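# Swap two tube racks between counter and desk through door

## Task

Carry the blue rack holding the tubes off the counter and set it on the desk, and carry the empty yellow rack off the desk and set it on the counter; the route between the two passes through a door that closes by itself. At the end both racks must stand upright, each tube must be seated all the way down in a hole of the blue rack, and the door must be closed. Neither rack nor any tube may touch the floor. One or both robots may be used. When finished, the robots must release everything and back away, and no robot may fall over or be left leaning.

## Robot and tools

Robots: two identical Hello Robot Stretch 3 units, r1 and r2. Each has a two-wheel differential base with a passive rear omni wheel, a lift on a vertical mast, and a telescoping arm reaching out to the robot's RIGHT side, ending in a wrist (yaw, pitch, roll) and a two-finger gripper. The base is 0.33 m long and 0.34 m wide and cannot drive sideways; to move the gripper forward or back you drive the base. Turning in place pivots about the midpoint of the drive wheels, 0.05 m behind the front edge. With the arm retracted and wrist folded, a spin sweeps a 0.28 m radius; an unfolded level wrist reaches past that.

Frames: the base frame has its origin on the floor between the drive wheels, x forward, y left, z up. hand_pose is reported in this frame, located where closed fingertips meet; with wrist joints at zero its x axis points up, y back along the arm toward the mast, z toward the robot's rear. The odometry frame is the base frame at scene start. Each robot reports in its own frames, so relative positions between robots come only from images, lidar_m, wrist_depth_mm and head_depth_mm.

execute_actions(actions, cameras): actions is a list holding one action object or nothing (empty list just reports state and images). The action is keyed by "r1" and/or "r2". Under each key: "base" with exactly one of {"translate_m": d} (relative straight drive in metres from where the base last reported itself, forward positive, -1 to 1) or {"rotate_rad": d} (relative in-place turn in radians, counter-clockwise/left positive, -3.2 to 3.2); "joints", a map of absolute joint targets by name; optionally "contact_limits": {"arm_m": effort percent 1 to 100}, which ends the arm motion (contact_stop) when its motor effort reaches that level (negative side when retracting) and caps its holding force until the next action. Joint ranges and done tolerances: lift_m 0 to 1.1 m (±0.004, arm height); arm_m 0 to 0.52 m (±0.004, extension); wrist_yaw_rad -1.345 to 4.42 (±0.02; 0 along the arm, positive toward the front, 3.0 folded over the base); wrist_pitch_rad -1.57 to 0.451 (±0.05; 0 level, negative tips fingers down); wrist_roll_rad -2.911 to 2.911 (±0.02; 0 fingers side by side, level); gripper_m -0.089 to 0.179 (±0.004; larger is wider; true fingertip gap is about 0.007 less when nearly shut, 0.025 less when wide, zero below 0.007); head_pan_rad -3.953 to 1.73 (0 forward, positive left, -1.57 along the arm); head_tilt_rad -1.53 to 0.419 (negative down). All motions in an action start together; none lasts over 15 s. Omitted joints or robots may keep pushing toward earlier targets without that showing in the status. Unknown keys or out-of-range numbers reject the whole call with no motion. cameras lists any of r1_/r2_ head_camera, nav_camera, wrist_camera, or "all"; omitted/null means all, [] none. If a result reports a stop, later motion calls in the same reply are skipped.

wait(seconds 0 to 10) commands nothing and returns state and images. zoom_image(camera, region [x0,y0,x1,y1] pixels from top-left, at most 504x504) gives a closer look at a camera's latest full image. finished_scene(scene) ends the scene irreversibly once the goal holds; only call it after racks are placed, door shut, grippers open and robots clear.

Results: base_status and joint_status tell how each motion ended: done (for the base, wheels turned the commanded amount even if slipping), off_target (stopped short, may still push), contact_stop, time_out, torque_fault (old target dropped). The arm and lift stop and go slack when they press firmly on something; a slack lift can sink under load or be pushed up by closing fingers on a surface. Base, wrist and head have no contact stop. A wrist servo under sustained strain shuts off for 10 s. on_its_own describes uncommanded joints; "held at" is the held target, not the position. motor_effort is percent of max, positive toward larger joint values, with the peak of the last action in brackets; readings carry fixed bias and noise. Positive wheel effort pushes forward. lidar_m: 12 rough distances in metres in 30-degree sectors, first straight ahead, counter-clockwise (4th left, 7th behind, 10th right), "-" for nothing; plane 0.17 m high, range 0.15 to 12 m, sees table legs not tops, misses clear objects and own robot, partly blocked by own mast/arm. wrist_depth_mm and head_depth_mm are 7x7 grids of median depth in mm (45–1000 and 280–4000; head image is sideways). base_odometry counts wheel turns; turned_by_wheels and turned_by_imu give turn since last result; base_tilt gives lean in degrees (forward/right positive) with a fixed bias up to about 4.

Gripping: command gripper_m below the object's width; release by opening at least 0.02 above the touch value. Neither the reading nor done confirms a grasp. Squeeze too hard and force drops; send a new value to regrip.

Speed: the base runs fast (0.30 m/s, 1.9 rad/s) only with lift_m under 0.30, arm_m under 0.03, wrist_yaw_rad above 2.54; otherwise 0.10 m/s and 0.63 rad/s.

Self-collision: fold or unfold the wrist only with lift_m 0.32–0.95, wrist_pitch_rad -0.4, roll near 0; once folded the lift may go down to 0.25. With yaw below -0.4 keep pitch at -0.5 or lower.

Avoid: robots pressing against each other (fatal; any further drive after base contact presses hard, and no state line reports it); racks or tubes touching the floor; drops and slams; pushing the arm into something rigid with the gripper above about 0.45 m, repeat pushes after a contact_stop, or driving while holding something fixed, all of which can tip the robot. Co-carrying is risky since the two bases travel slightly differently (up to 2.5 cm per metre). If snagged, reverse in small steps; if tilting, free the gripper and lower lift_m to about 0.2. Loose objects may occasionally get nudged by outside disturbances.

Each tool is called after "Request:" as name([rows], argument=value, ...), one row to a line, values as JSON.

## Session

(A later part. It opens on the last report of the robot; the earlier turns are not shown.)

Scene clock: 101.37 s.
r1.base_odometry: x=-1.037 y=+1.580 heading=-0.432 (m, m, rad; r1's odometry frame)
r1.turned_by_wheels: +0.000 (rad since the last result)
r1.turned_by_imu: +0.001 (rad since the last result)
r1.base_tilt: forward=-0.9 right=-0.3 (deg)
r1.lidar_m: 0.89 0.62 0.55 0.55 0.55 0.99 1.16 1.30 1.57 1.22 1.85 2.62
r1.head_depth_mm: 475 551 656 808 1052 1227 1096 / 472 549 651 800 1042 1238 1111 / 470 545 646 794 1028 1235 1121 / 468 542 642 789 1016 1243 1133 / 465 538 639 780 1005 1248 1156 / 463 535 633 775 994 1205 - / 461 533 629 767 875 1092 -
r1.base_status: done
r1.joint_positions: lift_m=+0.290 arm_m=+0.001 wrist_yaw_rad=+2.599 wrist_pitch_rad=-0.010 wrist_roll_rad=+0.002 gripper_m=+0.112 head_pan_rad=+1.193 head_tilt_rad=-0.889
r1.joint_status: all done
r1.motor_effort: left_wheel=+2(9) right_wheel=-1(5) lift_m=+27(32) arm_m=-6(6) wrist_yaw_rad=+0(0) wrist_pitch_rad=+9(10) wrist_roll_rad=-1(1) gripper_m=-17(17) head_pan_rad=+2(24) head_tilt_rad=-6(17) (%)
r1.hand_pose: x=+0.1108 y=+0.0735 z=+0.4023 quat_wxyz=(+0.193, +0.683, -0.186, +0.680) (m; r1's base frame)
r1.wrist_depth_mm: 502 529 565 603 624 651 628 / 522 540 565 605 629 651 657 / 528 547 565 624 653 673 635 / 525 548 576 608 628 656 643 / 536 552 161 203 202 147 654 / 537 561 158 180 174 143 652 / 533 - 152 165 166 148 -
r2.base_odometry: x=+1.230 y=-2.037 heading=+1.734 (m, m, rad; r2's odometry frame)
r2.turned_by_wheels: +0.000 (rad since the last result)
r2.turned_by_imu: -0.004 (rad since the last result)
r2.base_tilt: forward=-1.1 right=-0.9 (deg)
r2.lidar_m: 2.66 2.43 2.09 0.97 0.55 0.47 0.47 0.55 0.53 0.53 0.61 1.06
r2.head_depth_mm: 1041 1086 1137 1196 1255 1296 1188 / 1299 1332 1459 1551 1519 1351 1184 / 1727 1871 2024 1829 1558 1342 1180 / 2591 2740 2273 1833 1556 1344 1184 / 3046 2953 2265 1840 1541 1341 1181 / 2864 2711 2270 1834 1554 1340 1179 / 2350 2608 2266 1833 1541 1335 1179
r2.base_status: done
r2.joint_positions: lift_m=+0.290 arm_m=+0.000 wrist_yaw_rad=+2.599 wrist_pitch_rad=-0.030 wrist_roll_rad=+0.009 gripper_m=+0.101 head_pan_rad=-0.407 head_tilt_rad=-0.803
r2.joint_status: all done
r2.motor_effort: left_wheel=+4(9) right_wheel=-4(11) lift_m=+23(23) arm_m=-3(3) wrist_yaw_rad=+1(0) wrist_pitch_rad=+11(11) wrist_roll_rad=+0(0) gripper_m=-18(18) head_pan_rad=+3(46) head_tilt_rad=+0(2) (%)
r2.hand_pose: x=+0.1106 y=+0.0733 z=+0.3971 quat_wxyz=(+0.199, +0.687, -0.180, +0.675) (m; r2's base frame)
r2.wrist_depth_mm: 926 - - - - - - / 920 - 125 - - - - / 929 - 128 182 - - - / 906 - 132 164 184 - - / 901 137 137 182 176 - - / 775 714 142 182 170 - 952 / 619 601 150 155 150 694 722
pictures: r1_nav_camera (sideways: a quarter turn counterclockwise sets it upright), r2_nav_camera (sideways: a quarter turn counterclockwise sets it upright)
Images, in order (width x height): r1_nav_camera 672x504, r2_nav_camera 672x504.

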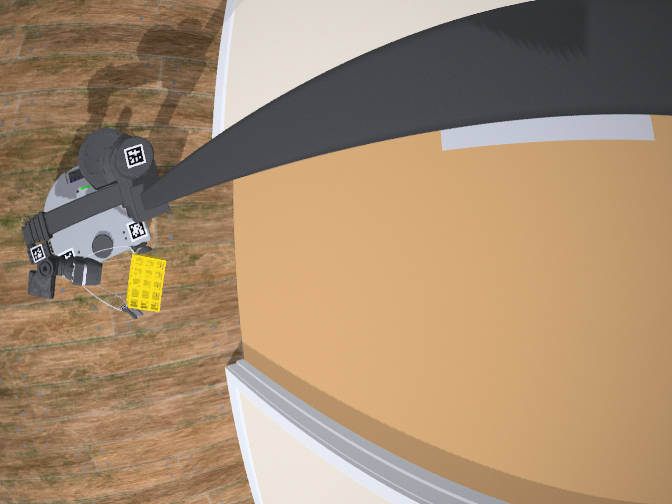

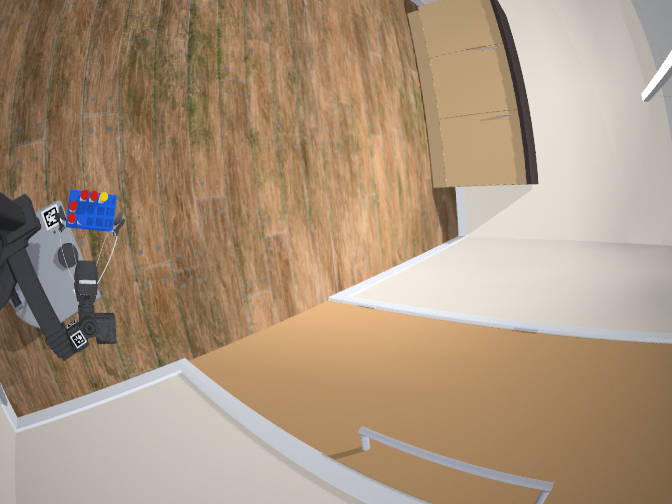

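Request:
execute_actions([
  {"r1":{"base":{"rotate_rad":-2.09},"joints":{"head_pan_rad":-3.14,"head_tilt_rad":-1.0}},"r2":{"base":{"rotate_rad":-0.3}}},
], cameras=[])

Request:
execute_actions([
  {"r1":{"base":{"translate_m":-0.22},"joints":{"wrist_yaw_rad":2.0}}},
], cameras=["r1_nav_camera"])

Scene clock: 105.03 s.
r1.base_odometry: x=-1.037 y=+1.580 heading=-2.522 (m, m, rad; r1's odometry frame)
r1.turned_by_wheels: -2.090 (rad since the last result)
r1.turned_by_imu: -2.114 (rad since the last result)
r1.base_tilt: forward=-1.0 right=-0.4 (deg)
r1.lidar_m: 1.57 1.22 1.85 2.62 0.88 0.62 0.54 0.55 0.55 1.00 1.16 1.31
r1.head_depth_mm: 537 641 789 1029 1292 1219 - / 526 625 767 992 1291 - - / 516 611 744 952 1287 1245 - / 505 595 724 919 1262 1237 - / 496 583 703 885 1202 1240 - / 486 569 684 857 1151 1233 1131 / 477 556 666 828 994 1215 1139
r1.base_status: done
r1.joint_positions: lift_m=+0.290 arm_m=+0.001 wrist_yaw_rad=+2.599 wrist_pitch_rad=-0.010 wrist_roll_rad=+0.002 gripper_m=+0.112 head_pan_rad=-3.133 head_tilt_rad=-0.988
r1.joint_status: all done
r1.motor_effort: left_wheel=+2(9) right_wheel=-3(7) lift_m=+27(28) arm_m=-6(5) wrist_yaw_rad=+0(0) wrist_pitch_rad=+10(9) wrist_roll_rad=-1(1) gripper_m=-17(17) head_pan_rad=-3(32) head_tilt_rad=-6(18) (%)
r1.hand_pose: x=+0.1108 y=+0.0735 z=+0.4023 quat_wxyz=(+0.193, +0.683, -0.186, +0.680) (m; r1's base frame)
r1.wrist_depth_mm: - - - - - - - / - - - - - - - / - - - - - - - / - - - - - - - / - - 159 203 205 147 - / - - 158 180 174 143 - / 963 - 152 166 167 149 -
r2.base_odometry: x=+1.230 y=-2.037 heading=+1.434 (m, m, rad; r2's odometry frame)
r2.turned_by_wheels: -0.300 (rad since the last result)
r2.turned_by_imu: -0.299 (rad since the last result)
r2.base_tilt: forward=-1.1 right=-0.9 (deg)
r2.lidar_m: 1.76 2.74 2.20 2.09 0.70 0.50 0.47 0.48 0.56 0.53 0.55 0.73
r2.head_depth_mm: 655 700 749 843 923 1043 1141 / 739 811 893 996 1127 1270 1181 / 856 949 1065 1213 1411 1345 1183 / 1008 1139 1308 1552 1545 1341 1185 / 1201 1416 1710 1793 1544 1339 1181 / 1575 1929 2177 1836 1552 1336 1179 / 2183 2679 2278 1842 1542 1330 1174
r2.base_status: done
r2.joint_positions: lift_m=+0.290 arm_m=+0.000 wrist_yaw_rad=+2.599 wrist_pitch_rad=-0.030 wrist_roll_rad=+0.009 gripper_m=+0.101 head_pan_rad=-0.407 head_tilt_rad=-0.803
r2.joint_status: not commanded
r2.motor_effort: left_wheel=+4(11) right_wheel=-4(9) lift_m=+22(22) arm_m=-3(3) wrist_yaw_rad=+1(0) wrist_pitch_rad=+11(11) wrist_roll_rad=+0(0) gripper_m=-18(18) head_pan_rad=+3(3) head_tilt_rad=+1(2) (%)
r2.hand_pose: x=+0.1106 y=+0.0733 z=+0.3971 quat_wxyz=(+0.199, +0.687, -0.180, +0.675) (m; r2's base frame)
r2.wrist_depth_mm: - - - - - - - / - - 125 - - - - / - - 128 183 - - - / - - 132 164 184 - - / - 138 137 181 176 - - / 780 726 142 182 171 - 942 / 614 610 149 155 151 686 734
pictures: none
No camera images: the call's "cameras" was empty. Leave "cameras" out to get every camera's image.

Scene clock: 108.40 s.
r1.base_odometry: x=-0.858 y=+1.708 heading=-2.522 (m, m, rad; r1's odometry frame)
r1.turned_by_wheels: +0.000 (rad since the last result)
r1.turned_by_imu: +0.001 (rad since the last result)
r1.base_tilt: forward=-1.0 right=-0.3 (deg)
r1.lidar_m: 1.78 1.40 2.10 2.57 0.57 0.38 0.33 0.33 0.39 0.54 1.21 1.43
r1.head_depth_mm: 312 372 460 599 862 1192 - / 306 363 446 575 816 - - / 301 354 433 554 773 1065 - / 298 346 421 535 734 1103 - / 295 338 409 516 700 1086 - / 292 331 398 499 668 1012 1136 / 289 323 388 483 638 899 1109
r1.base_status: done
r1.joint_positions: lift_m=+0.290 arm_m=+0.001 wrist_yaw_rad=+2.002 wrist_pitch_rad=-0.010 wrist_roll_rad=+0.002 gripper_m=+0.112 head_pan_rad=-3.133 head_tilt_rad=-0.989
r1.joint_status: all done
r1.motor_effort: left_wheel=+3(7) right_wheel=-2(9) lift_m=+27(27) arm_m=-5(6) wrist_yaw_rad=-1(2) wrist_pitch_rad=+10(9) wrist_roll_rad=-1(1) gripper_m=-17(16) head_pan_rad=-2(3) head_tilt_rad=-6(6) (%)
r1.hand_pose: x=+0.2113 y=-0.0389 z=+0.4023 quat_wxyz=(+0.384, +0.598, -0.379, +0.593) (m; r1's base frame)
r1.wrist_depth_mm: - - - - - - - / - - - - - - - / - - - - - - - / - - - - - - - / - - 160 204 203 148 - / - - 157 179 174 143 - / 980 - 152 165 166 150 -
r2.base_odometry: x=+1.230 y=-2.037 heading=+1.434 (m, m, rad; r2's odometry frame)
r2.turned_by_wheels: +0.000 (rad since the last result)
r2.turned_by_imu: +0.001 (rad since the last result)
r2.base_tilt: forward=-1.2 right=-0.9 (deg)
r2.lidar_m: 1.76 2.74 2.19 2.08 0.71 0.50 0.47 0.48 0.56 0.53 0.55 0.73
r2.head_depth_mm: 654 700 748 845 925 1044 1137 / 741 809 894 996 1124 1266 1184 / 854 946 1063 1209 1410 1338 1184 / 1009 1140 1309 1550 1551 1343 1183 / 1198 1419 1707 1791 1556 1339 1178 / 1569 1937 2180 1845 1543 1340 1177 / 2184 2714 2255 1843 1548 1335 1179
r2.base_status: not commanded
r2.joint_positions: lift_m=+0.290 arm_m=+0.000 wrist_yaw_rad=+2.599 wrist_pitch_rad=-0.030 wrist_roll_rad=+0.009 gripper_m=+0.101 head_pan_rad=-0.407 head_tilt_rad=-0.803
r2.joint_status: not commanded
r2.motor_effort: left_wheel=+4(4) right_wheel=-3(3) lift_m=+23(22) arm_m=-3(3) wrist_yaw_rad=+0(0) wrist_pitch_rad=+11(11) wrist_roll_rad=+1(0) gripper_m=-18(18) head_pan_rad=+3(3) head_tilt_rad=+1(1) (%)
r2.hand_pose: x=+0.1106 y=+0.0733 z=+0.3971 quat_wxyz=(+0.199, +0.687, -0.180, +0.675) (m; r2's base frame)
r2.wrist_depth_mm: - - - - - - - / - - 125 - - - - / - - 128 183 - - - / - - 132 163 184 - - / - 137 137 183 175 - - / 782 746 142 183 170 - 943 / 625 622 149 154 151 690 731
pictures: r1_nav_camera (sideways: a quarter turn counterclockwise sets it upright)
Images, in order (width x height): r1_nav_camera 672x504.

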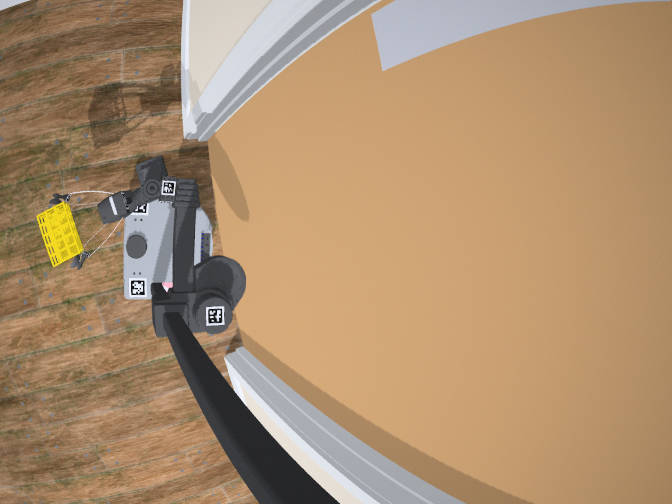

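Request:
execute_actions([
  {"r1":{"base":{"translate_m":-0.2}}},
], cameras=["r1_nav_camera","r2_nav_camera"])

Scene clock: 111.87 s.
r1.base_odometry: x=-0.695 y=+1.824 heading=-2.522 (m, m, rad; r1's odometry frame)
r1.turned_by_wheels: +0.000 (rad since the last result)
r1.turned_by_imu: +0.003 (rad since the last result)
r1.base_tilt: forward=-1.0 right=-0.3 (deg)
r1.lidar_m: 1.72 1.58 2.34 2.52 0.36 0.28 0.28 0.30 0.44 0.40 1.25 1.48
r1.head_depth_mm: - 288 330 420 574 813 - / - 292 337 430 596 - - / - 295 344 441 616 865 - / - 296 351 453 639 1002 - / - 299 358 465 664 1165 - / - 302 366 478 691 1195 1133 / - 305 373 492 720 1232 1137
r1.base_status: done
r1.joint_positions: lift_m=+0.290 arm_m=+0.001 wrist_yaw_rad=+2.000 wrist_pitch_rad=-0.009 wrist_roll_rad=+0.002 gripper_m=+0.112 head_pan_rad=-3.134 head_tilt_rad=-0.991
r1.joint_status: not commanded
r1.motor_effort: left_wheel=-1(17) right_wheel=-1(24) lift_m=+27(27) arm_m=-5(5) wrist_yaw_rad=+0(2) wrist_pitch_rad=+9(9) wrist_roll_rad=-1(1) gripper_m=-17(18) head_pan_rad=-3(3) head_tilt_rad=-5(6) (%)
r1.hand_pose: x=+0.2114 y=-0.0392 z=+0.4026 quat_wxyz=(+0.385, +0.597, -0.379, +0.593) (m; r1's base frame)
r1.wrist_depth_mm: - - - - - - - / - - - - - - - / - - - - - - - / - - - - - - - / - - 160 204 203 148 - / - - 157 181 175 142 - / 1000 - 153 166 166 148 -
r2.base_odometry: x=+1.230 y=-2.037 heading=+1.434 (m, m, rad; r2's odometry frame)
r2.turned_by_wheels: +0.000 (rad since the last result)
r2.turned_by_imu: +0.001 (rad since the last result)
r2.base_tilt: forward=-1.2 right=-0.9 (deg)
r2.lidar_m: 1.76 2.74 2.19 2.09 0.71 0.50 0.47 0.48 0.56 0.53 0.55 0.49
r2.head_depth_mm: 3449 2969 2279 1385 975 1047 1144 / 3595 2850 2278 1219 1456 1340 1184 / 414 470 559 1163 1393 1342 1185 / 586 658 705 867 1032 1267 1183 / 1178 1390 1709 1789 1550 1338 1179 / 1568 1920 2173 1839 1547 1334 1174 / 2202 2690 2257 1837 1554 1338 1177
r2.base_status: not commanded
r2.joint_positions: lift_m=+0.290 arm_m=+0.000 wrist_yaw_rad=+2.599 wrist_pitch_rad=-0.030 wrist_roll_rad=+0.009 gripper_m=+0.101 head_pan_rad=-0.407 head_tilt_rad=-0.803
r2.joint_status: not commanded
r2.motor_effort: left_wheel=+4(4) right_wheel=-4(4) lift_m=+22(23) arm_m=-3(3) wrist_yaw_rad=+0(1) wrist_pitch_rad=+11(11) wrist_roll_rad=+1(0) gripper_m=-18(18) head_pan_rad=+4(4) head_tilt_rad=+2(1) (%)
r2.hand_pose: x=+0.1106 y=+0.0733 z=+0.3971 quat_wxyz=(+0.199, +0.687, -0.180, +0.675) (m; r2's base frame)
r2.wrist_depth_mm: - - - - - - - / - - 125 - - - - / - - 128 183 - - - / - - 132 164 184 - - / - 138 137 183 175 - - / 782 719 142 182 170 - 946 / 615 609 149 155 151 708 711
pictures: r1_nav_camera (sideways: a quarter turn counterclockwise sets it upright), r2_nav_camera (sideways: a quarter turn counterclockwise sets it upright)
Images, in order (width x height): r1_nav_camera 672x504, r2_nav_camera 672x504.

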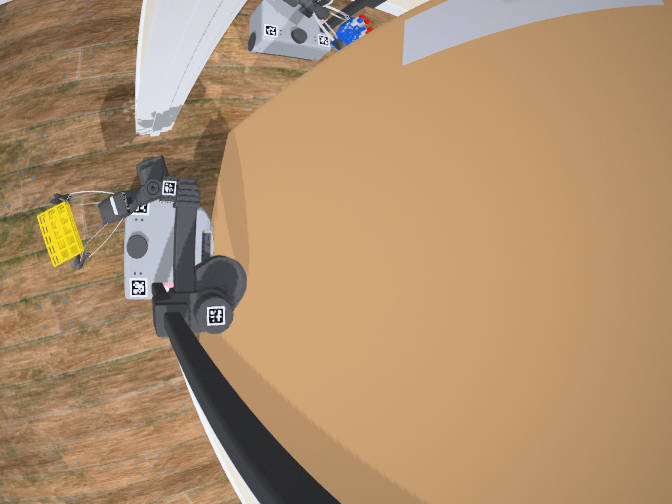

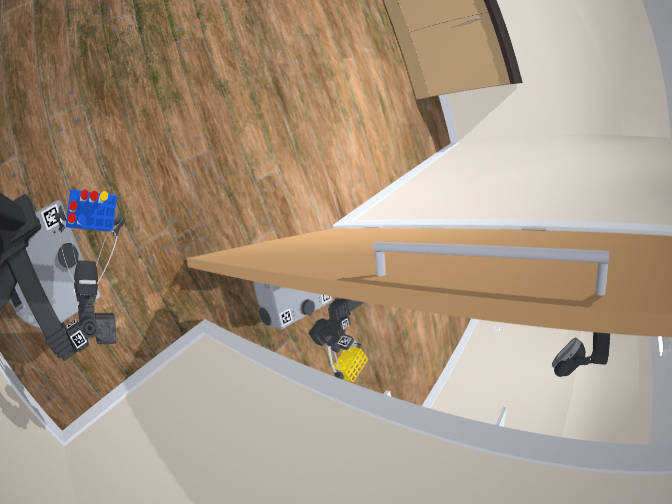

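Request:
execute_actions([
  {"r1":{"base":{"translate_m":-0.5}},"r2":{"joints":{"head_pan_rad":-0.1}}},
], cameras=["r1_nav_camera","r2_nav_camera"])

Scene clock: 118.23 s.
r1.base_odometry: x=-0.288 y=+2.115 heading=-2.522 (m, m, rad; r1's odometry frame)
r1.turned_by_wheels: +0.000 (rad since the last result)
r1.turned_by_imu: +0.001 (rad since the last result)
r1.base_tilt: forward=-0.9 right=-0.3 (deg)
r1.lidar_m: 2.20 2.04 0.31 0.23 0.23 0.24 0.34 2.32 1.55 0.88 0.60 0.61
r1.head_depth_mm: 306 345 395 461 554 650 - / 356 410 482 586 743 - - / 422 501 619 800 1123 1243 - / 2228 2023 1727 1522 1360 1235 - / 2201 2045 1754 1538 1364 1237 - / 2150 2062 1783 1562 1383 1247 1136 / 2101 2109 1805 1565 1398 1258 1139
r1.base_status: done
r1.joint_positions: lift_m=+0.290 arm_m=+0.001 wrist_yaw_rad=+2.000 wrist_pitch_rad=-0.009 wrist_roll_rad=+0.002 gripper_m=+0.112 head_pan_rad=-3.134 head_tilt_rad=-0.991
r1.joint_status: not commanded
r1.motor_effort: left_wheel=+0(11) right_wheel=-1(8) lift_m=+27(27) arm_m=-5(6) wrist_yaw_rad=-1(1) wrist_pitch_rad=+9(9) wrist_roll_rad=-1(1) gripper_m=-17(17) head_pan_rad=-2(1) head_tilt_rad=-5(5) (%)
r1.hand_pose: x=+0.2114 y=-0.0392 z=+0.4026 quat_wxyz=(+0.385, +0.597, -0.379, +0.593) (m; r1's base frame)
r1.wrist_depth_mm: 487 - - - - - - / 468 - - - - - - / 472 - - - - - - / 471 - - - - - - / 461 - 160 205 204 147 - / 458 - 158 180 174 142 - / 454 - 152 166 168 149 -
r2.base_odometry: x=+1.230 y=-2.037 heading=+1.434 (m, m, rad; r2's odometry frame)
r2.turned_by_wheels: +0.000 (rad since the last result)
r2.turned_by_imu: +0.002 (rad since the last result)
r2.base_tilt: forward=-1.1 right=-0.9 (deg)
r2.lidar_m: 0.88 1.03 2.19 2.08 0.71 0.50 0.47 0.48 0.56 0.53 0.55 1.21
r2.head_depth_mm: 1178 2619 2213 1866 1561 1350 1188 / 1102 1276 1515 1695 1555 1342 1183 / 1049 1202 1404 1596 1553 1344 1182 / 965 1094 1240 1369 1349 1339 1181 / 956 1083 1215 1417 1384 1339 1178 / 917 1030 1178 1376 1523 1336 1176 / 883 985 1122 1295 1485 1338 1178
r2.base_status: not commanded
r2.joint_positions: lift_m=+0.290 arm_m=+0.000 wrist_yaw_rad=+2.599 wrist_pitch_rad=-0.030 wrist_roll_rad=+0.009 gripper_m=+0.101 head_pan_rad=-0.107 head_tilt_rad=-0.803
r2.joint_status: all done
r2.motor_effort: left_wheel=+4(4) right_wheel=-4(4) lift_m=+23(23) arm_m=-3(3) wrist_yaw_rad=+1(0) wrist_pitch_rad=+11(11) wrist_roll_rad=+0(0) gripper_m=-18(18) head_pan_rad=+4(27) head_tilt_rad=+1(1) (%)
r2.hand_pose: x=+0.1106 y=+0.0733 z=+0.3971 quat_wxyz=(+0.199, +0.687, -0.180, +0.675) (m; r2's base frame)
r2.wrist_depth_mm: - - - - - - 731 / - - 125 - - - 762 / - - 128 184 - - 779 / - - 132 164 184 - 773 / - 138 137 182 176 - 805 / 767 712 142 181 170 - 792 / 612 604 150 155 151 680 714
pictures: r1_nav_camera (sideways: a quarter turn counterclockwise sets it upright), r2_nav_camera (sideways: a quarter turn counterclockwise sets it upright)
Images, in order (width x height): r1_nav_camera 672x504, r2_nav_camera 672x504.

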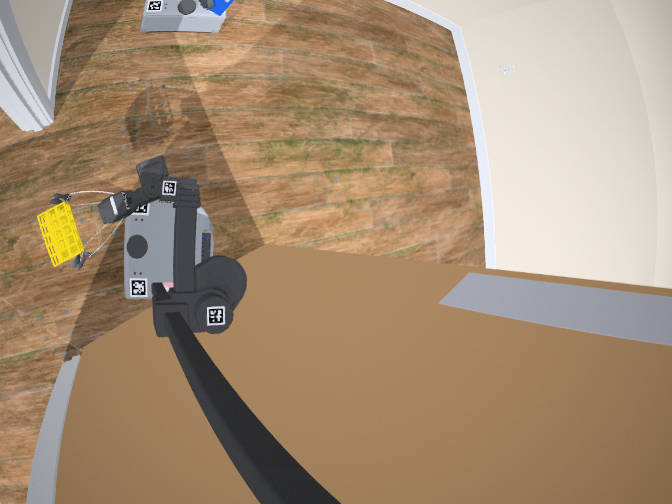

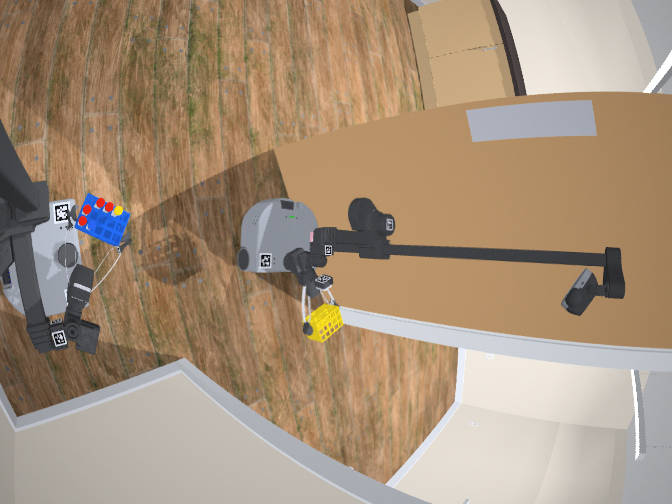

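Request:
execute_actions([
  {"r1":{"base":{"translate_m":-0.5},"joints":{"wrist_yaw_rad":0.0,"head_pan_rad":0.3,"head_tilt_rad":-1.2}},"r2":{"joints":{"head_pan_rad":0.1,"head_tilt_rad":-0.9}}},
], cameras=["r1_nav_camera","r2_nav_camera"])

Scene clock: 125.07 s.
r1.base_odometry: x=+0.119 y=+2.405 heading=-2.522 (m, m, rad; r1's odometry frame)
r1.turned_by_wheels: +0.000 (rad since the last result)
r1.turned_by_imu: +0.002 (rad since the last result)
r1.base_tilt: forward=-1.0 right=-0.3 (deg)
r1.lidar_m: 2.69 0.37 0.22 0.19 0.19 2.01 1.82 1.83 1.67 1.48 1.00 1.02
r1.head_depth_mm: 1697 1552 1421 1326 1234 1153 1108 / 1718 1567 1443 1333 1244 1170 - / 1747 1585 1460 1352 1257 1189 - / 1767 1612 1465 1351 1271 1208 - / 1710 882 899 915 933 945 - / 588 598 605 614 622 629 - / 447 452 457 462 466 470 472
r1.base_status: done
r1.joint_positions: lift_m=+0.290 arm_m=+0.001 wrist_yaw_rad=+0.001 wrist_pitch_rad=-0.009 wrist_roll_rad=+0.002 gripper_m=+0.112 head_pan_rad=+0.293 head_tilt_rad=-1.186
r1.joint_status: all done
r1.motor_effort: left_wheel=+1(5) right_wheel=+0(5) lift_m=+27(27) arm_m=-4(5) wrist_yaw_rad=-2(2) wrist_pitch_rad=+9(9) wrist_roll_rad=-1(1) gripper_m=-17(17) head_pan_rad=+2(30) head_tilt_rad=-7(23) (%)
r1.hand_pose: x=-0.0211 y=-0.4018 z=+0.4026 quat_wxyz=(+0.707, +0.004, -0.708, -0.003) (m; r1's base frame)
r1.wrist_depth_mm: - - - - - - - / - - - - - - - / - 828 - - - - - / 697 734 - - - - - / - 767 159 204 204 147 - / - - 157 180 174 143 - / 682 - 152 166 166 149 -
r2.base_odometry: x=+1.230 y=-2.037 heading=+1.434 (m, m, rad; r2's odometry frame)
r2.turned_by_wheels: +0.000 (rad since the last result)
r2.turned_by_imu: +0.002 (rad since the last result)
r2.base_tilt: forward=-1.1 right=-0.9 (deg)
r2.lidar_m: 1.19 1.00 2.19 2.09 0.70 0.50 0.47 0.48 0.56 0.53 0.55 1.26
r2.head_depth_mm: 1082 1250 1479 1672 1478 1298 1157 / 1083 1249 1476 1666 1472 1296 1155 / 1082 1246 1479 1672 1471 1288 1152 / 1084 1253 1480 1663 1469 1291 1153 / 1083 1249 1472 1626 1463 1286 1150 / 1086 1230 1469 1473 1429 1288 1152 / 2397 2383 1249 1171 1407 1283 1151
r2.base_status: not commanded
r2.joint_positions: lift_m=+0.290 arm_m=+0.000 wrist_yaw_rad=+2.599 wrist_pitch_rad=-0.030 wrist_roll_rad=+0.009 gripper_m=+0.101 head_pan_rad=+0.093 head_tilt_rad=-0.888
r2.joint_status: all done
r2.motor_effort: left_wheel=+4(4) right_wheel=-4(4) lift_m=+22(23) arm_m=-3(3) wrist_yaw_rad=+0(0) wrist_pitch_rad=+11(11) wrist_roll_rad=+1(0) gripper_m=-17(17) head_pan_rad=+4(21) head_tilt_rad=-4(11) (%)
r2.hand_pose: x=+0.1106 y=+0.0733 z=+0.3971 quat_wxyz=(+0.199, +0.687, -0.180, +0.675) (m; r2's base frame)
r2.wrist_depth_mm: - - - - - - 846 / - - 125 - - - 864 / - - 128 182 - 748 894 / - - 131 165 184 - 930 / - 138 137 182 176 863 894 / 784 709 142 183 170 - 884 / 617 614 149 156 151 689 698
pictures: r1_nav_camera (sideways: a quarter turn counterclockwise sets it upright), r2_nav_camera (sideways: a quarter turn counterclockwise sets it upright)
Images, in order (width x height): r1_nav_camera 672x504, r2_nav_camera 672x504.

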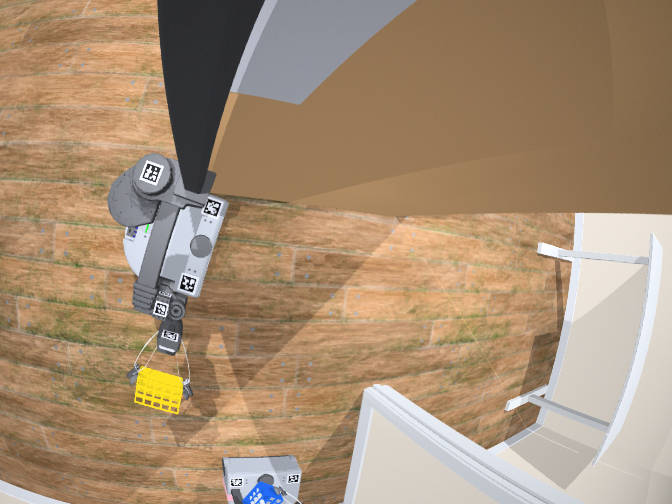

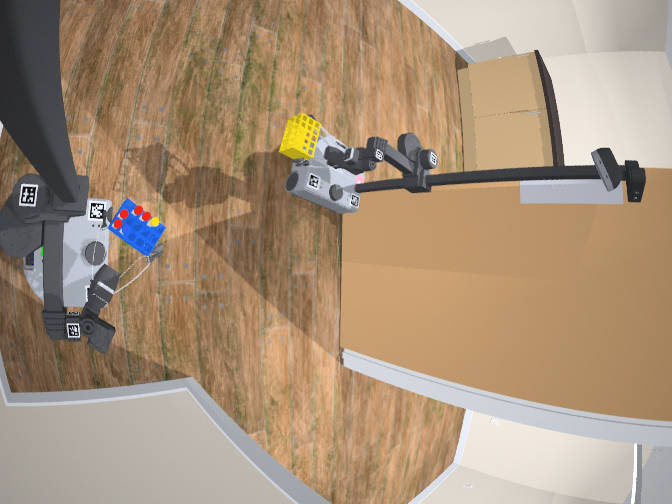

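Request:
execute_actions([
  {"r2":{"base":{"rotate_rad":-0.22},"joints":{"head_pan_rad":0.0,"head_tilt_rad":-1.1}}},
], cameras=[])

Request:
execute_actions([
  {"r2":{"base":{"translate_m":0.8}}},
], cameras=["r1_nav_camera","r2_nav_camera"])

Scene clock: 127.20 s.
r1.base_odometry: x=+0.119 y=+2.405 heading=-2.522 (m, m, rad; r1's odometry frame)
r1.turned_by_wheels: +0.000 (rad since the last result)
r1.turned_by_imu: +0.000 (rad since the last result)
r1.base_tilt: forward=-1.0 right=-0.4 (deg)
r1.lidar_m: 2.69 0.37 0.22 0.19 0.19 2.01 1.82 1.83 1.67 1.48 1.00 1.02
r1.head_depth_mm: 1699 1548 1432 1325 1234 1155 1102 / 1724 1572 1440 1337 1247 1174 - / 1751 1581 1456 1346 1260 1190 - / 1763 1605 1464 1347 1268 1209 - / 1706 879 899 914 934 948 - / 588 598 606 614 622 628 - / 446 452 457 462 466 469 472
r1.base_status: not commanded
r1.joint_positions: lift_m=+0.290 arm_m=+0.001 wrist_yaw_rad=+0.001 wrist_pitch_rad=-0.009 wrist_roll_rad=+0.002 gripper_m=+0.112 head_pan_rad=+0.293 head_tilt_rad=-1.186
r1.joint_status: not commanded
r1.motor_effort: left_wheel=+1(1) right_wheel=+1(0) lift_m=+28(28) arm_m=-5(5) wrist_yaw_rad=-2(1) wrist_pitch_rad=+9(9) wrist_roll_rad=-1(1) gripper_m=-18(16) head_pan_rad=+2(2) head_tilt_rad=-7(7) (%)
r1.hand_pose: x=-0.0211 y=-0.4018 z=+0.4026 quat_wxyz=(+0.707, +0.004, -0.708, -0.003) (m; r1's base frame)
r1.wrist_depth_mm: - - - - - - - / - - - - - - - / - 798 - - - - - / 688 736 - - - - - / - 751 160 204 203 147 - / - - 158 182 173 143 - / 677 - 153 165 166 148 -
r2.base_odometry: x=+1.230 y=-2.037 heading=+1.214 (m, m, rad; r2's odometry frame)
r2.turned_by_wheels: -0.220 (rad since the last result)
r2.turned_by_imu: -0.219 (rad since the last result)
r2.base_tilt: forward=-1.1 right=-0.9 (deg)
r2.lidar_m: 1.19 1.00 2.42 2.09 0.96 0.55 0.47 0.47 0.55 0.53 0.53 0.61
r2.head_depth_mm: 2142 1862 1642 1481 1274 1229 1131 / 2040 1855 1645 1474 1339 1220 1154 / 1331 1623 1639 1474 1330 1223 1153 / 1269 1532 1635 1471 1331 1216 1148 / 1227 1469 1635 1472 1329 1216 777 / 1189 1416 1608 1458 1326 1216 1105 / 1150 1362 1576 1459 1319 1213 1118
r2.base_status: done
r2.joint_positions: lift_m=+0.290 arm_m=+0.000 wrist_yaw_rad=+2.599 wrist_pitch_rad=-0.030 wrist_roll_rad=+0.009 gripper_m=+0.101 head_pan_rad=+0.007 head_tilt_rad=-1.087
r2.joint_status: all done
r2.motor_effort: left_wheel=+4(13) right_wheel=-4(11) lift_m=+22(23) arm_m=-3(3) wrist_yaw_rad=+0(1) wrist_pitch_rad=+11(11) wrist_roll_rad=+0(0) gripper_m=-17(18) head_pan_rad=-3(14) head_tilt_rad=-4(16) (%)
r2.hand_pose: x=+0.1106 y=+0.0733 z=+0.3971 quat_wxyz=(+0.199, +0.687, -0.180, +0.675) (m; r2's base frame)
r2.wrist_depth_mm: - - - - - 954 870 / - - 125 - - - 873 / - - 129 184 841 - 899 / - - 132 165 185 - 878 / - 138 137 182 177 - 910 / 779 722 143 182 171 - 879 / 621 597 150 155 151 687 725
pictures: none
No camera images: the call's "cameras" was empty. Leave "cameras" out to get every camera's image.

Scene clock: 131.70 s.
r1.base_odometry: x=+0.119 y=+2.405 heading=-2.522 (m, m, rad; r1's odometry frame)
r1.turned_by_wheels: +0.000 (rad since the last result)
r1.turned_by_imu: +0.001 (rad since the last result)
r1.base_tilt: forward=-1.0 right=-0.4 (deg)
r1.lidar_m: 0.49 0.37 0.22 0.19 0.19 2.01 1.83 1.82 1.67 1.48 1.48 0.40
r1.head_depth_mm: 1700 1552 1416 1138 1170 1153 1101 / 1723 1570 1446 949 1231 1176 - / 1740 1585 1459 1342 1255 1188 - / 1768 1609 1462 1353 1270 1203 - / 1697 880 897 917 934 946 - / 590 598 606 615 621 629 - / 446 452 458 461 466 470 472
r1.base_status: not commanded
r1.joint_positions: lift_m=+0.290 arm_m=+0.001 wrist_yaw_rad=+0.001 wrist_pitch_rad=-0.009 wrist_roll_rad=+0.002 gripper_m=+0.112 head_pan_rad=+0.293 head_tilt_rad=-1.186
r1.joint_status: not commanded
r1.motor_effort: left_wheel=+1(1) right_wheel=+0(0) lift_m=+27(28) arm_m=-5(5) wrist_yaw_rad=-1(1) wrist_pitch_rad=+9(9) wrist_roll_rad=-1(1) gripper_m=-17(17) head_pan_rad=+2(2) head_tilt_rad=-7(7) (%)
r1.hand_pose: x=-0.0211 y=-0.4018 z=+0.4026 quat_wxyz=(+0.707, +0.004, -0.708, -0.003) (m; r1's base frame)
r1.wrist_depth_mm: - - - - - - - / - - - - - - - / - - - - - - - / - - - - - - - / - - 160 203 203 148 - / - - 157 181 174 143 - / - - 153 165 166 148 -
r2.base_odometry: x=+1.509 y=-1.287 heading=+1.214 (m, m, rad; r2's odometry frame)
r2.turned_by_wheels: +0.000 (rad since the last result)
r2.turned_by_imu: +0.006 (rad since the last result)
r2.base_tilt: forward=-1.2 right=-0.8 (deg)
r2.lidar_m: 0.43 0.43 0.49 0.49 2.29 1.43 1.24 0.65 0.51 2.15 2.06 0.50
r2.head_depth_mm: 467 601 822 1476 1340 1230 1132 / 450 550 707 1069 1339 1226 1156 / 435 527 670 920 1307 1218 1150 / 420 506 636 858 1278 1221 1150 / 407 486 605 805 1188 1218 777 / 395 468 578 755 1092 1215 1107 / 383 452 552 713 1002 1215 1121
r2.base_status: done
r2.joint_positions: lift_m=+0.290 arm_m=+0.000 wrist_yaw_rad=+2.599 wrist_pitch_rad=-0.030 wrist_roll_rad=+0.009 gripper_m=+0.101 head_pan_rad=+0.007 head_tilt_rad=-1.087
r2.joint_status: not commanded
r2.motor_effort: left_wheel=+3(15) right_wheel=-3(7) lift_m=+23(22) arm_m=-3(3) wrist_yaw_rad=+1(1) wrist_pitch_rad=+11(11) wrist_roll_rad=+1(0) gripper_m=-17(17) head_pan_rad=-4(4) head_tilt_rad=-4(4) (%)
r2.hand_pose: x=+0.1106 y=+0.0733 z=+0.3971 quat_wxyz=(+0.199, +0.687, -0.180, +0.675) (m; r2's base frame)
r2.wrist_depth_mm: - - - 550 435 357 306 / - 570 125 520 439 366 308 / 449 - 129 184 441 372 314 / - - 132 164 185 373 317 / - 137 138 183 176 367 323 / 791 493 142 183 169 - 331 / 560 510 150 155 151 403 325
pictures: r1_nav_camera (sideways: a quarter turn counterclockwise sets it upright), r2_nav_camera (sideways: a quarter turn counterclockwise sets it upright)
Images, in order (width x height): r1_nav_camera 672x504, r2_nav_camera 672x504.

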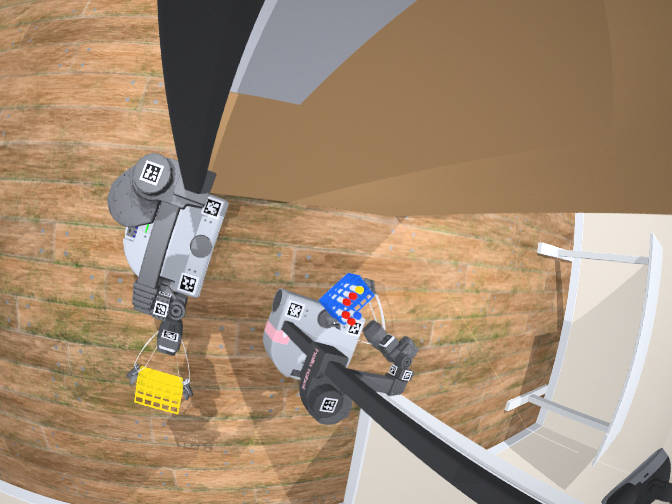

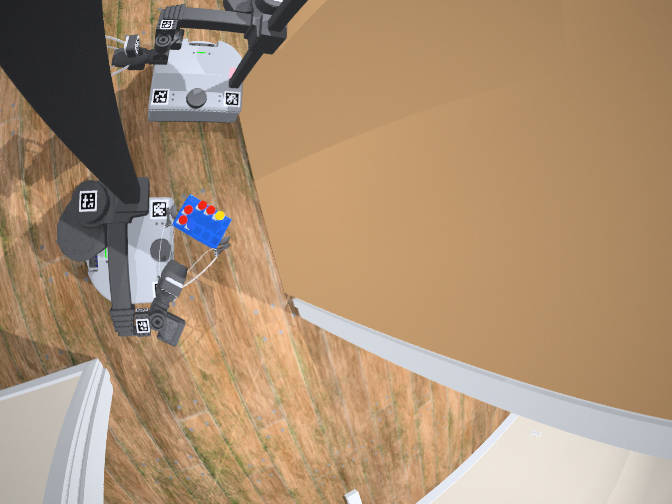

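Request:
execute_actions([
  {"r2":{"base":{"rotate_rad":-1.30}}},
], cameras=["r2_nav_camera"])

Scene clock: 134.13 s.
r1.base_odometry: x=+0.119 y=+2.405 heading=-2.522 (m, m, rad; r1's odometry frame)
r1.turned_by_wheels: +0.000 (rad since the last result)
r1.turned_by_imu: +0.000 (rad since the last result)
r1.base_tilt: forward=-0.9 right=-0.3 (deg)
r1.lidar_m: 0.40 0.37 0.22 0.19 0.19 2.01 1.82 1.83 1.67 1.48 1.48 0.51
r1.head_depth_mm: 417 489 984 775 1082 1152 1103 / 1718 1572 1414 772 1112 1172 - / 1749 1589 1458 1354 1257 1194 - / 1768 1615 1466 1350 1269 1209 - / 1703 880 898 917 934 948 - / 588 598 606 614 622 629 - / 446 452 458 462 466 471 472
r1.base_status: not commanded
r1.joint_positions: lift_m=+0.290 arm_m=+0.001 wrist_yaw_rad=+0.001 wrist_pitch_rad=-0.009 wrist_roll_rad=+0.002 gripper_m=+0.112 head_pan_rad=+0.293 head_tilt_rad=-1.186
r1.joint_status: not commanded
r1.motor_effort: left_wheel=+1(1) right_wheel=+0(0) lift_m=+27(27) arm_m=-5(6) wrist_yaw_rad=-1(1) wrist_pitch_rad=+9(9) wrist_roll_rad=-1(1) gripper_m=-16(16) head_pan_rad=+2(3) head_tilt_rad=-7(7) (%)
r1.hand_pose: x=-0.0211 y=-0.4018 z=+0.4026 quat_wxyz=(+0.707, +0.004, -0.708, -0.003) (m; r1's base frame)
r1.wrist_depth_mm: - - - - - - - / - - - - - - - / - - - - - - - / - - - - - - - / - - 160 205 203 147 - / - - 158 180 174 143 - / 983 - 153 166 166 149 -
r2.base_odometry: x=+1.509 y=-1.287 heading=-0.086 (m, m, rad; r2's odometry frame)
r2.turned_by_wheels: -1.300 (rad since the last result)
r2.turned_by_imu: -1.301 (rad since the last result)
r2.base_tilt: forward=-1.1 right=-0.9 (deg)
r2.lidar_m: 2.06 2.56 0.44 0.43 0.44 0.49 2.29 1.73 1.28 1.19 0.51 0.55
r2.head_depth_mm: 2139 1863 1643 1475 1210 1228 1132 / 2134 1858 1647 1484 1341 1224 1153 / 2136 1853 1645 1472 1333 1223 1152 / 2126 1849 1641 1468 1336 1216 1151 / 2107 1848 1630 1461 1330 1219 776 / 2043 1835 1630 1463 1329 1213 1105 / 2110 1844 1626 1459 1330 1211 1119
r2.base_status: done
r2.joint_positions: lift_m=+0.290 arm_m=+0.000 wrist_yaw_rad=+2.599 wrist_pitch_rad=-0.030 wrist_roll_rad=+0.009 gripper_m=+0.101 head_pan_rad=+0.007 head_tilt_rad=-1.087
r2.joint_status: not commanded
r2.motor_effort: left_wheel=+4(12) right_wheel=-4(10) lift_m=+22(23) arm_m=-3(3) wrist_yaw_rad=+1(1) wrist_pitch_rad=+11(11) wrist_roll_rad=+0(0) gripper_m=-18(18) head_pan_rad=-3(4) head_tilt_rad=-5(4) (%)
r2.hand_pose: x=+0.1106 y=+0.0733 z=+0.3971 quat_wxyz=(+0.199, +0.687, -0.180, +0.675) (m; r2's base frame)
r2.wrist_depth_mm: 358 399 453 518 - - - / 359 404 125 515 - - - / 377 414 129 185 - - - / 387 425 132 164 184 - - / 401 138 137 182 176 - - / 398 458 143 182 169 - 915 / 435 469 150 155 150 703 724
pictures: r2_nav_camera (sideways: a quarter turn counterclockwise sets it upright)
Images, in order (width x height): r2_nav_camera 672x504.

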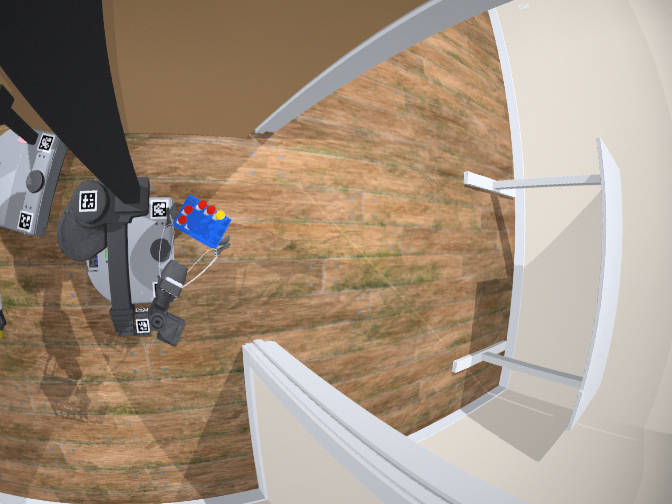

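Request:
execute_actions([
  {"r2":{"base":{"translate_m":1.0}},"r1":{"base":{"translate_m":-0.05}}},
], cameras=["r1_nav_camera"])

Scene clock: 139.73 s.
r1.base_odometry: x=+0.160 y=+2.434 heading=-2.522 (m, m, rad; r1's odometry frame)
r1.turned_by_wheels: +0.000 (rad since the last result)
r1.turned_by_imu: +0.001 (rad since the last result)
r1.base_tilt: forward=-0.9 right=-0.3 (deg)
r1.lidar_m: 1.44 0.35 0.21 0.18 0.18 2.00 1.78 1.77 1.69 1.49 1.49 1.06
r1.head_depth_mm: 1497 1521 1429 1322 1233 1155 1105 / 1501 1548 1445 1333 1247 1171 - / 1739 1589 1457 1349 1257 1187 - / 1775 1607 1444 1351 1257 1208 - / 811 827 843 859 875 887 - / 551 560 569 576 584 590 - / 419 424 428 433 437 441 466
r1.base_status: done
r1.joint_positions: lift_m=+0.290 arm_m=+0.001 wrist_yaw_rad=+0.001 wrist_pitch_rad=-0.009 wrist_roll_rad=+0.002 gripper_m=+0.112 head_pan_rad=+0.293 head_tilt_rad=-1.186
r1.joint_status: not commanded
r1.motor_effort: left_wheel=+0(3) right_wheel=-1(4) lift_m=+27(27) arm_m=-4(5) wrist_yaw_rad=-1(2) wrist_pitch_rad=+9(9) wrist_roll_rad=-1(1) gripper_m=-17(17) head_pan_rad=+2(2) head_tilt_rad=-8(7) (%)
r1.hand_pose: x=-0.0212 y=-0.4018 z=+0.4026 quat_wxyz=(+0.707, +0.004, -0.708, -0.003) (m; r1's base frame)
r1.wrist_depth_mm: - - - - - - - / - - - - - - - / - - - - - - - / - - - - - - - / - - 160 203 203 147 - / - - 157 180 174 143 - / 979 - 153 166 166 149 -
r2.base_odometry: x=+2.506 y=-1.373 heading=-0.085 (m, m, rad; r2's odometry frame)
r2.turned_by_wheels: +0.000 (rad since the last result)
r2.turned_by_imu: +0.008 (rad since the last result)
r2.base_tilt: forward=-1.2 right=-0.9 (deg)
r2.lidar_m: 1.47 1.09 2.14 1.97 0.76 0.71 1.50 0.68 0.81 1.26 1.32 1.29
r2.head_depth_mm: 1500 1766 1657 1478 1341 1222 1128 / 1497 1761 1647 1477 1339 1222 1157 / 1502 1756 1642 1474 1341 1225 1153 / 1505 1763 1639 1473 1332 1221 1152 / 1503 1740 1625 1466 1324 1216 777 / 1504 1741 1622 1461 1320 1213 1107 / 1472 1372 1557 1435 1322 1209 1114
r2.base_status: done
r2.joint_positions: lift_m=+0.290 arm_m=+0.000 wrist_yaw_rad=+2.599 wrist_pitch_rad=-0.030 wrist_roll_rad=+0.009 gripper_m=+0.101 head_pan_rad=+0.007 head_tilt_rad=-1.087
r2.joint_status: not commanded
r2.motor_effort: left_wheel=+3(16) right_wheel=-4(6) lift_m=+23(23) arm_m=-3(3) wrist_yaw_rad=+0(0) wrist_pitch_rad=+11(11) wrist_roll_rad=+0(1) gripper_m=-18(18) head_pan_rad=-4(4) head_tilt_rad=-4(5) (%)
r2.hand_pose: x=+0.1106 y=+0.0733 z=+0.3971 quat_wxyz=(+0.199, +0.687, -0.180, +0.675) (m; r2's base frame)
r2.wrist_depth_mm: - - - - - - - / - - 125 - - - - / - - 130 184 - - - / - - 133 164 184 - - / - 138 138 182 176 953 - / 781 721 142 182 170 - 918 / 621 617 150 155 152 679 712
pictures: r1_nav_camera (sideways: a quarter turn counterclockwise sets it upright)
Images, in order (width x height): r1_nav_camera 672x504.

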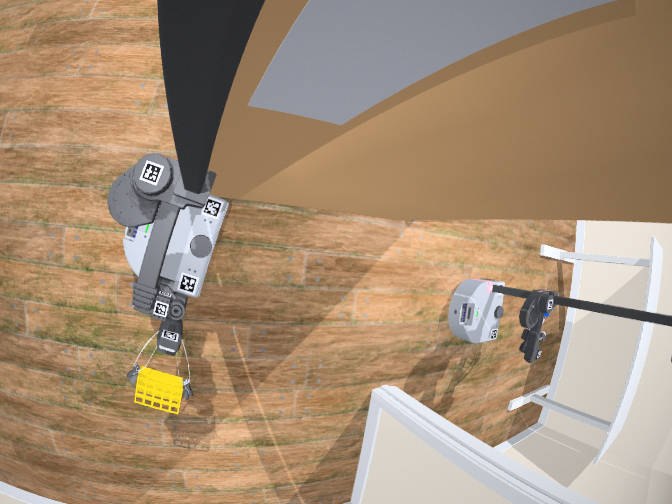

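Request:
execute_actions([
  {"r2":{"base":{"translate_m":0.2},"joints":{"lift_m":0.65}},"r1":{"base":{"translate_m":-0.3},"joints":{"head_pan_rad":0.0,"head_tilt_rad":-0.9}}},
], cameras=["r1_nav_camera"])

Scene clock: 145.23 s.
r1.base_odometry: x=+0.404 y=+2.609 heading=-2.522 (m, m, rad; r1's odometry frame)
r1.turned_by_wheels: +0.000 (rad since the last result)
r1.turned_by_imu: +0.001 (rad since the last result)
r1.base_tilt: forward=-1.0 right=-0.4 (deg)
r1.lidar_m: 1.13 1.14 1.36 1.60 1.60 1.68 1.48 1.49 1.75 1.56 1.56 1.22
r1.head_depth_mm: 1028 1200 1432 1569 1374 1220 1096 / 1023 1188 1415 1584 1388 1236 1108 / 1016 1182 1404 1578 1406 1246 1116 / 1008 1172 1391 1594 1412 1255 1126 / 1005 1164 1380 1588 1436 1269 1137 / 995 1149 1364 1596 1452 1279 1145 / 985 1128 1332 1578 1466 1292 1152
r1.base_status: done
r1.joint_positions: lift_m=+0.290 arm_m=+0.001 wrist_yaw_rad=+0.001 wrist_pitch_rad=-0.009 wrist_roll_rad=+0.002 gripper_m=+0.112 head_pan_rad=+0.007 head_tilt_rad=-0.902
r1.joint_status: all done
r1.motor_effort: left_wheel=+0(5) right_wheel=+1(4) lift_m=+27(28) arm_m=-4(5) wrist_yaw_rad=-2(2) wrist_pitch_rad=+9(9) wrist_roll_rad=-1(1) gripper_m=-16(17) head_pan_rad=-3(17) head_tilt_rad=+1(22) (%)
r1.hand_pose: x=-0.0212 y=-0.4018 z=+0.4026 quat_wxyz=(+0.707, +0.004, -0.708, -0.003) (m; r1's base frame)
r1.wrist_depth_mm: - - - - - - - / - - - - - - - / - - - - - - - / - - - - - - - / - - 159 204 202 148 - / - - 157 180 174 143 - / 965 - 153 166 166 149 -
r2.base_odometry: x=+2.705 y=-1.390 heading=-0.085 (m, m, rad; r2's odometry frame)
r2.turned_by_wheels: +0.000 (rad since the last result)
r2.turned_by_imu: +0.003 (rad since the last result)
r2.base_tilt: forward=-1.2 right=-0.9 (deg)
r2.lidar_m: 1.27 0.90 1.85 2.49 1.04 0.87 0.87 0.85 1.09 1.26 1.15 1.19
r2.head_depth_mm: 535 1549 1659 1483 1342 1231 1144 / 534 1547 1650 1478 1340 1226 1157 / 532 1547 1648 1476 1337 1220 - / 530 1555 1643 1472 1335 1217 1149 / 528 1552 1631 1464 1331 500 1137 / 525 1550 1631 1458 1327 466 433 / 525 1509 1360 1438 1323 1171 1094
r2.base_status: done
r2.joint_positions: lift_m=+0.650 arm_m=+0.000 wrist_yaw_rad=+2.599 wrist_pitch_rad=-0.030 wrist_roll_rad=+0.009 gripper_m=+0.101 head_pan_rad=+0.007 head_tilt_rad=-1.088
r2.joint_status: all done
r2.motor_effort: left_wheel=+3(15) right_wheel=-3(8) lift_m=+28(29) arm_m=-3(3) wrist_yaw_rad=+0(0) wrist_pitch_rad=+11(11) wrist_roll_rad=+0(0) gripper_m=-18(18) head_pan_rad=-3(3) head_tilt_rad=-5(4) (%)
r2.hand_pose: x=+0.1106 y=+0.0733 z=+0.7569 quat_wxyz=(+0.199, +0.687, -0.180, +0.675) (m; r2's base frame)
r2.wrist_depth_mm: - - - - - 498 381 / - - 126 - - 729 614 / - - 129 184 - - - / - - 132 164 184 - - / - 138 137 182 175 838 - / - - 142 182 169 - - / - - 150 155 151 - -
pictures: r1_nav_camera (sideways: a quarter turn counterclockwise sets it upright)
Images, in order (width x height): r1_nav_camera 672x504.

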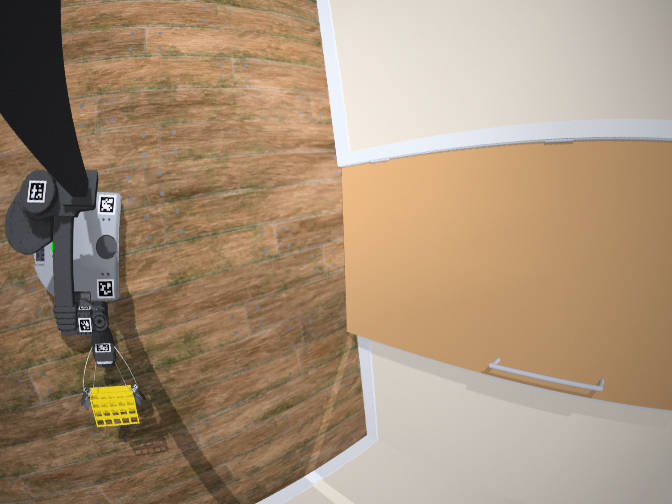

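Request:
execute_actions([
  {"r2":{"base":{"rotate_rad":1.56},"joints":{"lift_m":0.94,"wrist_yaw_rad":0.6,"head_pan_rad":-1.5,"head_tilt_rad":-0.6}},"r1":{"base":{"rotate_rad":1.95},"joints":{"wrist_yaw_rad":2.6}}},
], cameras=["r1_nav_camera","r2_nav_camera"])

Scene clock: 149.67 s.
r1.base_odometry: x=+0.404 y=+2.609 heading=-0.572 (m, m, rad; r1's odometry frame)
r1.turned_by_wheels: +1.950 (rad since the last result)
r1.turned_by_imu: +1.976 (rad since the last result)
r1.base_tilt: forward=-0.9 right=-0.3 (deg)
r1.lidar_m: 1.60 1.78 1.49 1.48 1.63 1.56 1.55 1.43 1.16 1.15 1.27 1.61
r1.head_depth_mm: 1400 1622 1819 1568 1374 1220 1098 / 1437 1656 1846 1587 1389 1229 1107 / 1461 1709 1882 1602 1400 1250 1122 / 1496 1746 1911 1624 1414 1260 1125 / 1537 1793 1934 1652 1436 1271 1137 / 1562 1836 1964 1670 1451 1280 1145 / 1607 1891 1993 1697 1467 1290 1159
r1.base_status: done
r1.joint_positions: lift_m=+0.290 arm_m=+0.001 wrist_yaw_rad=+2.599 wrist_pitch_rad=-0.009 wrist_roll_rad=+0.002 gripper_m=+0.112 head_pan_rad=+0.007 head_tilt_rad=-0.902
r1.joint_status: all done
r1.motor_effort: left_wheel=-2(7) right_wheel=+2(10) lift_m=+27(27) arm_m=-6(5) wrist_yaw_rad=+1(3) wrist_pitch_rad=+9(9) wrist_roll_rad=-1(1) gripper_m=-17(18) head_pan_rad=-2(2) head_tilt_rad=+0(1) (%)
r1.hand_pose: x=+0.1110 y=+0.0734 z=+0.4026 quat_wxyz=(+0.193, +0.683, -0.187, +0.680) (m; r1's base frame)
r1.wrist_depth_mm: - - - - - - - / - - - - - - - / - - - - - - - / - - - - - - - / - - 160 205 203 147 - / - - 157 180 174 142 - / 998 - 153 166 166 149 -
r2.base_odometry: x=+2.705 y=-1.390 heading=+1.474 (m, m, rad; r2's odometry frame)
r2.turned_by_wheels: +1.560 (rad since the last result)
r2.turned_by_imu: +1.568 (rad since the last result)
r2.base_tilt: forward=-1.1 right=-0.9 (deg)
r2.lidar_m: 2.49 1.05 0.86 0.83 0.86 1.07 1.27 1.15 1.18 1.27 0.90 1.82
r2.head_depth_mm: 1077 1166 868 624 1654 - - / 1079 1172 866 624 1695 1618 - / 1084 1175 866 622 1692 1610 - / 1093 1181 863 624 - - - / 1099 1192 862 542 - - 1261 / 1105 1187 860 406 421 1408 1289 / 1108 1192 860 373 378 1443 1257
r2.base_status: done
r2.joint_positions: lift_m=+0.940 arm_m=+0.000 wrist_yaw_rad=+0.602 wrist_pitch_rad=-0.030 wrist_roll_rad=+0.009 gripper_m=+0.101 head_pan_rad=-1.493 head_tilt_rad=-0.606
r2.joint_status: all done
r2.motor_effort: left_wheel=-3(8) right_wheel=+2(6) lift_m=+28(29) arm_m=-3(3) wrist_yaw_rad=-2(2) wrist_pitch_rad=+11(11) wrist_roll_rad=+1(1) gripper_m=-18(17) head_pan_rad=-3(45) head_tilt_rad=+3(23) (%)
r2.hand_pose: x=+0.1232 y=-0.3560 z=+1.0468 quat_wxyz=(+0.676, +0.221, -0.675, +0.198) (m; r2's base frame)
r2.wrist_depth_mm: - - - - - 870 763 / - - 126 - - 902 766 / - - 129 183 - 914 794 / - - 133 164 184 841 776 / - 138 137 182 176 462 486 / - - 142 183 170 - 330 / - - 150 156 151 246 251
pictures: r1_nav_camera (sideways: a quarter turn counterclockwise sets it upright), r2_nav_camera (sideways: a quarter turn counterclockwise sets it upright)
Images, in order (width x height): r1_nav_camera 672x504, r2_nav_camera 672x504.

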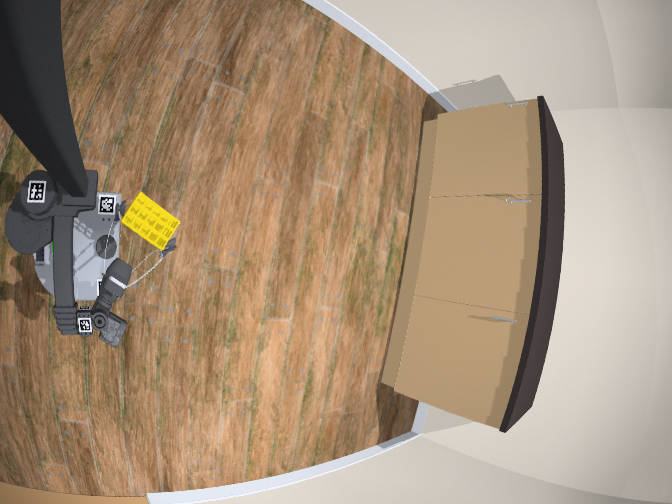

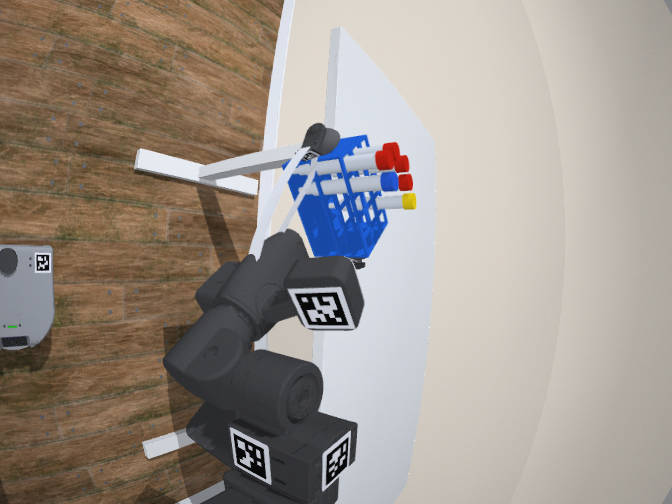

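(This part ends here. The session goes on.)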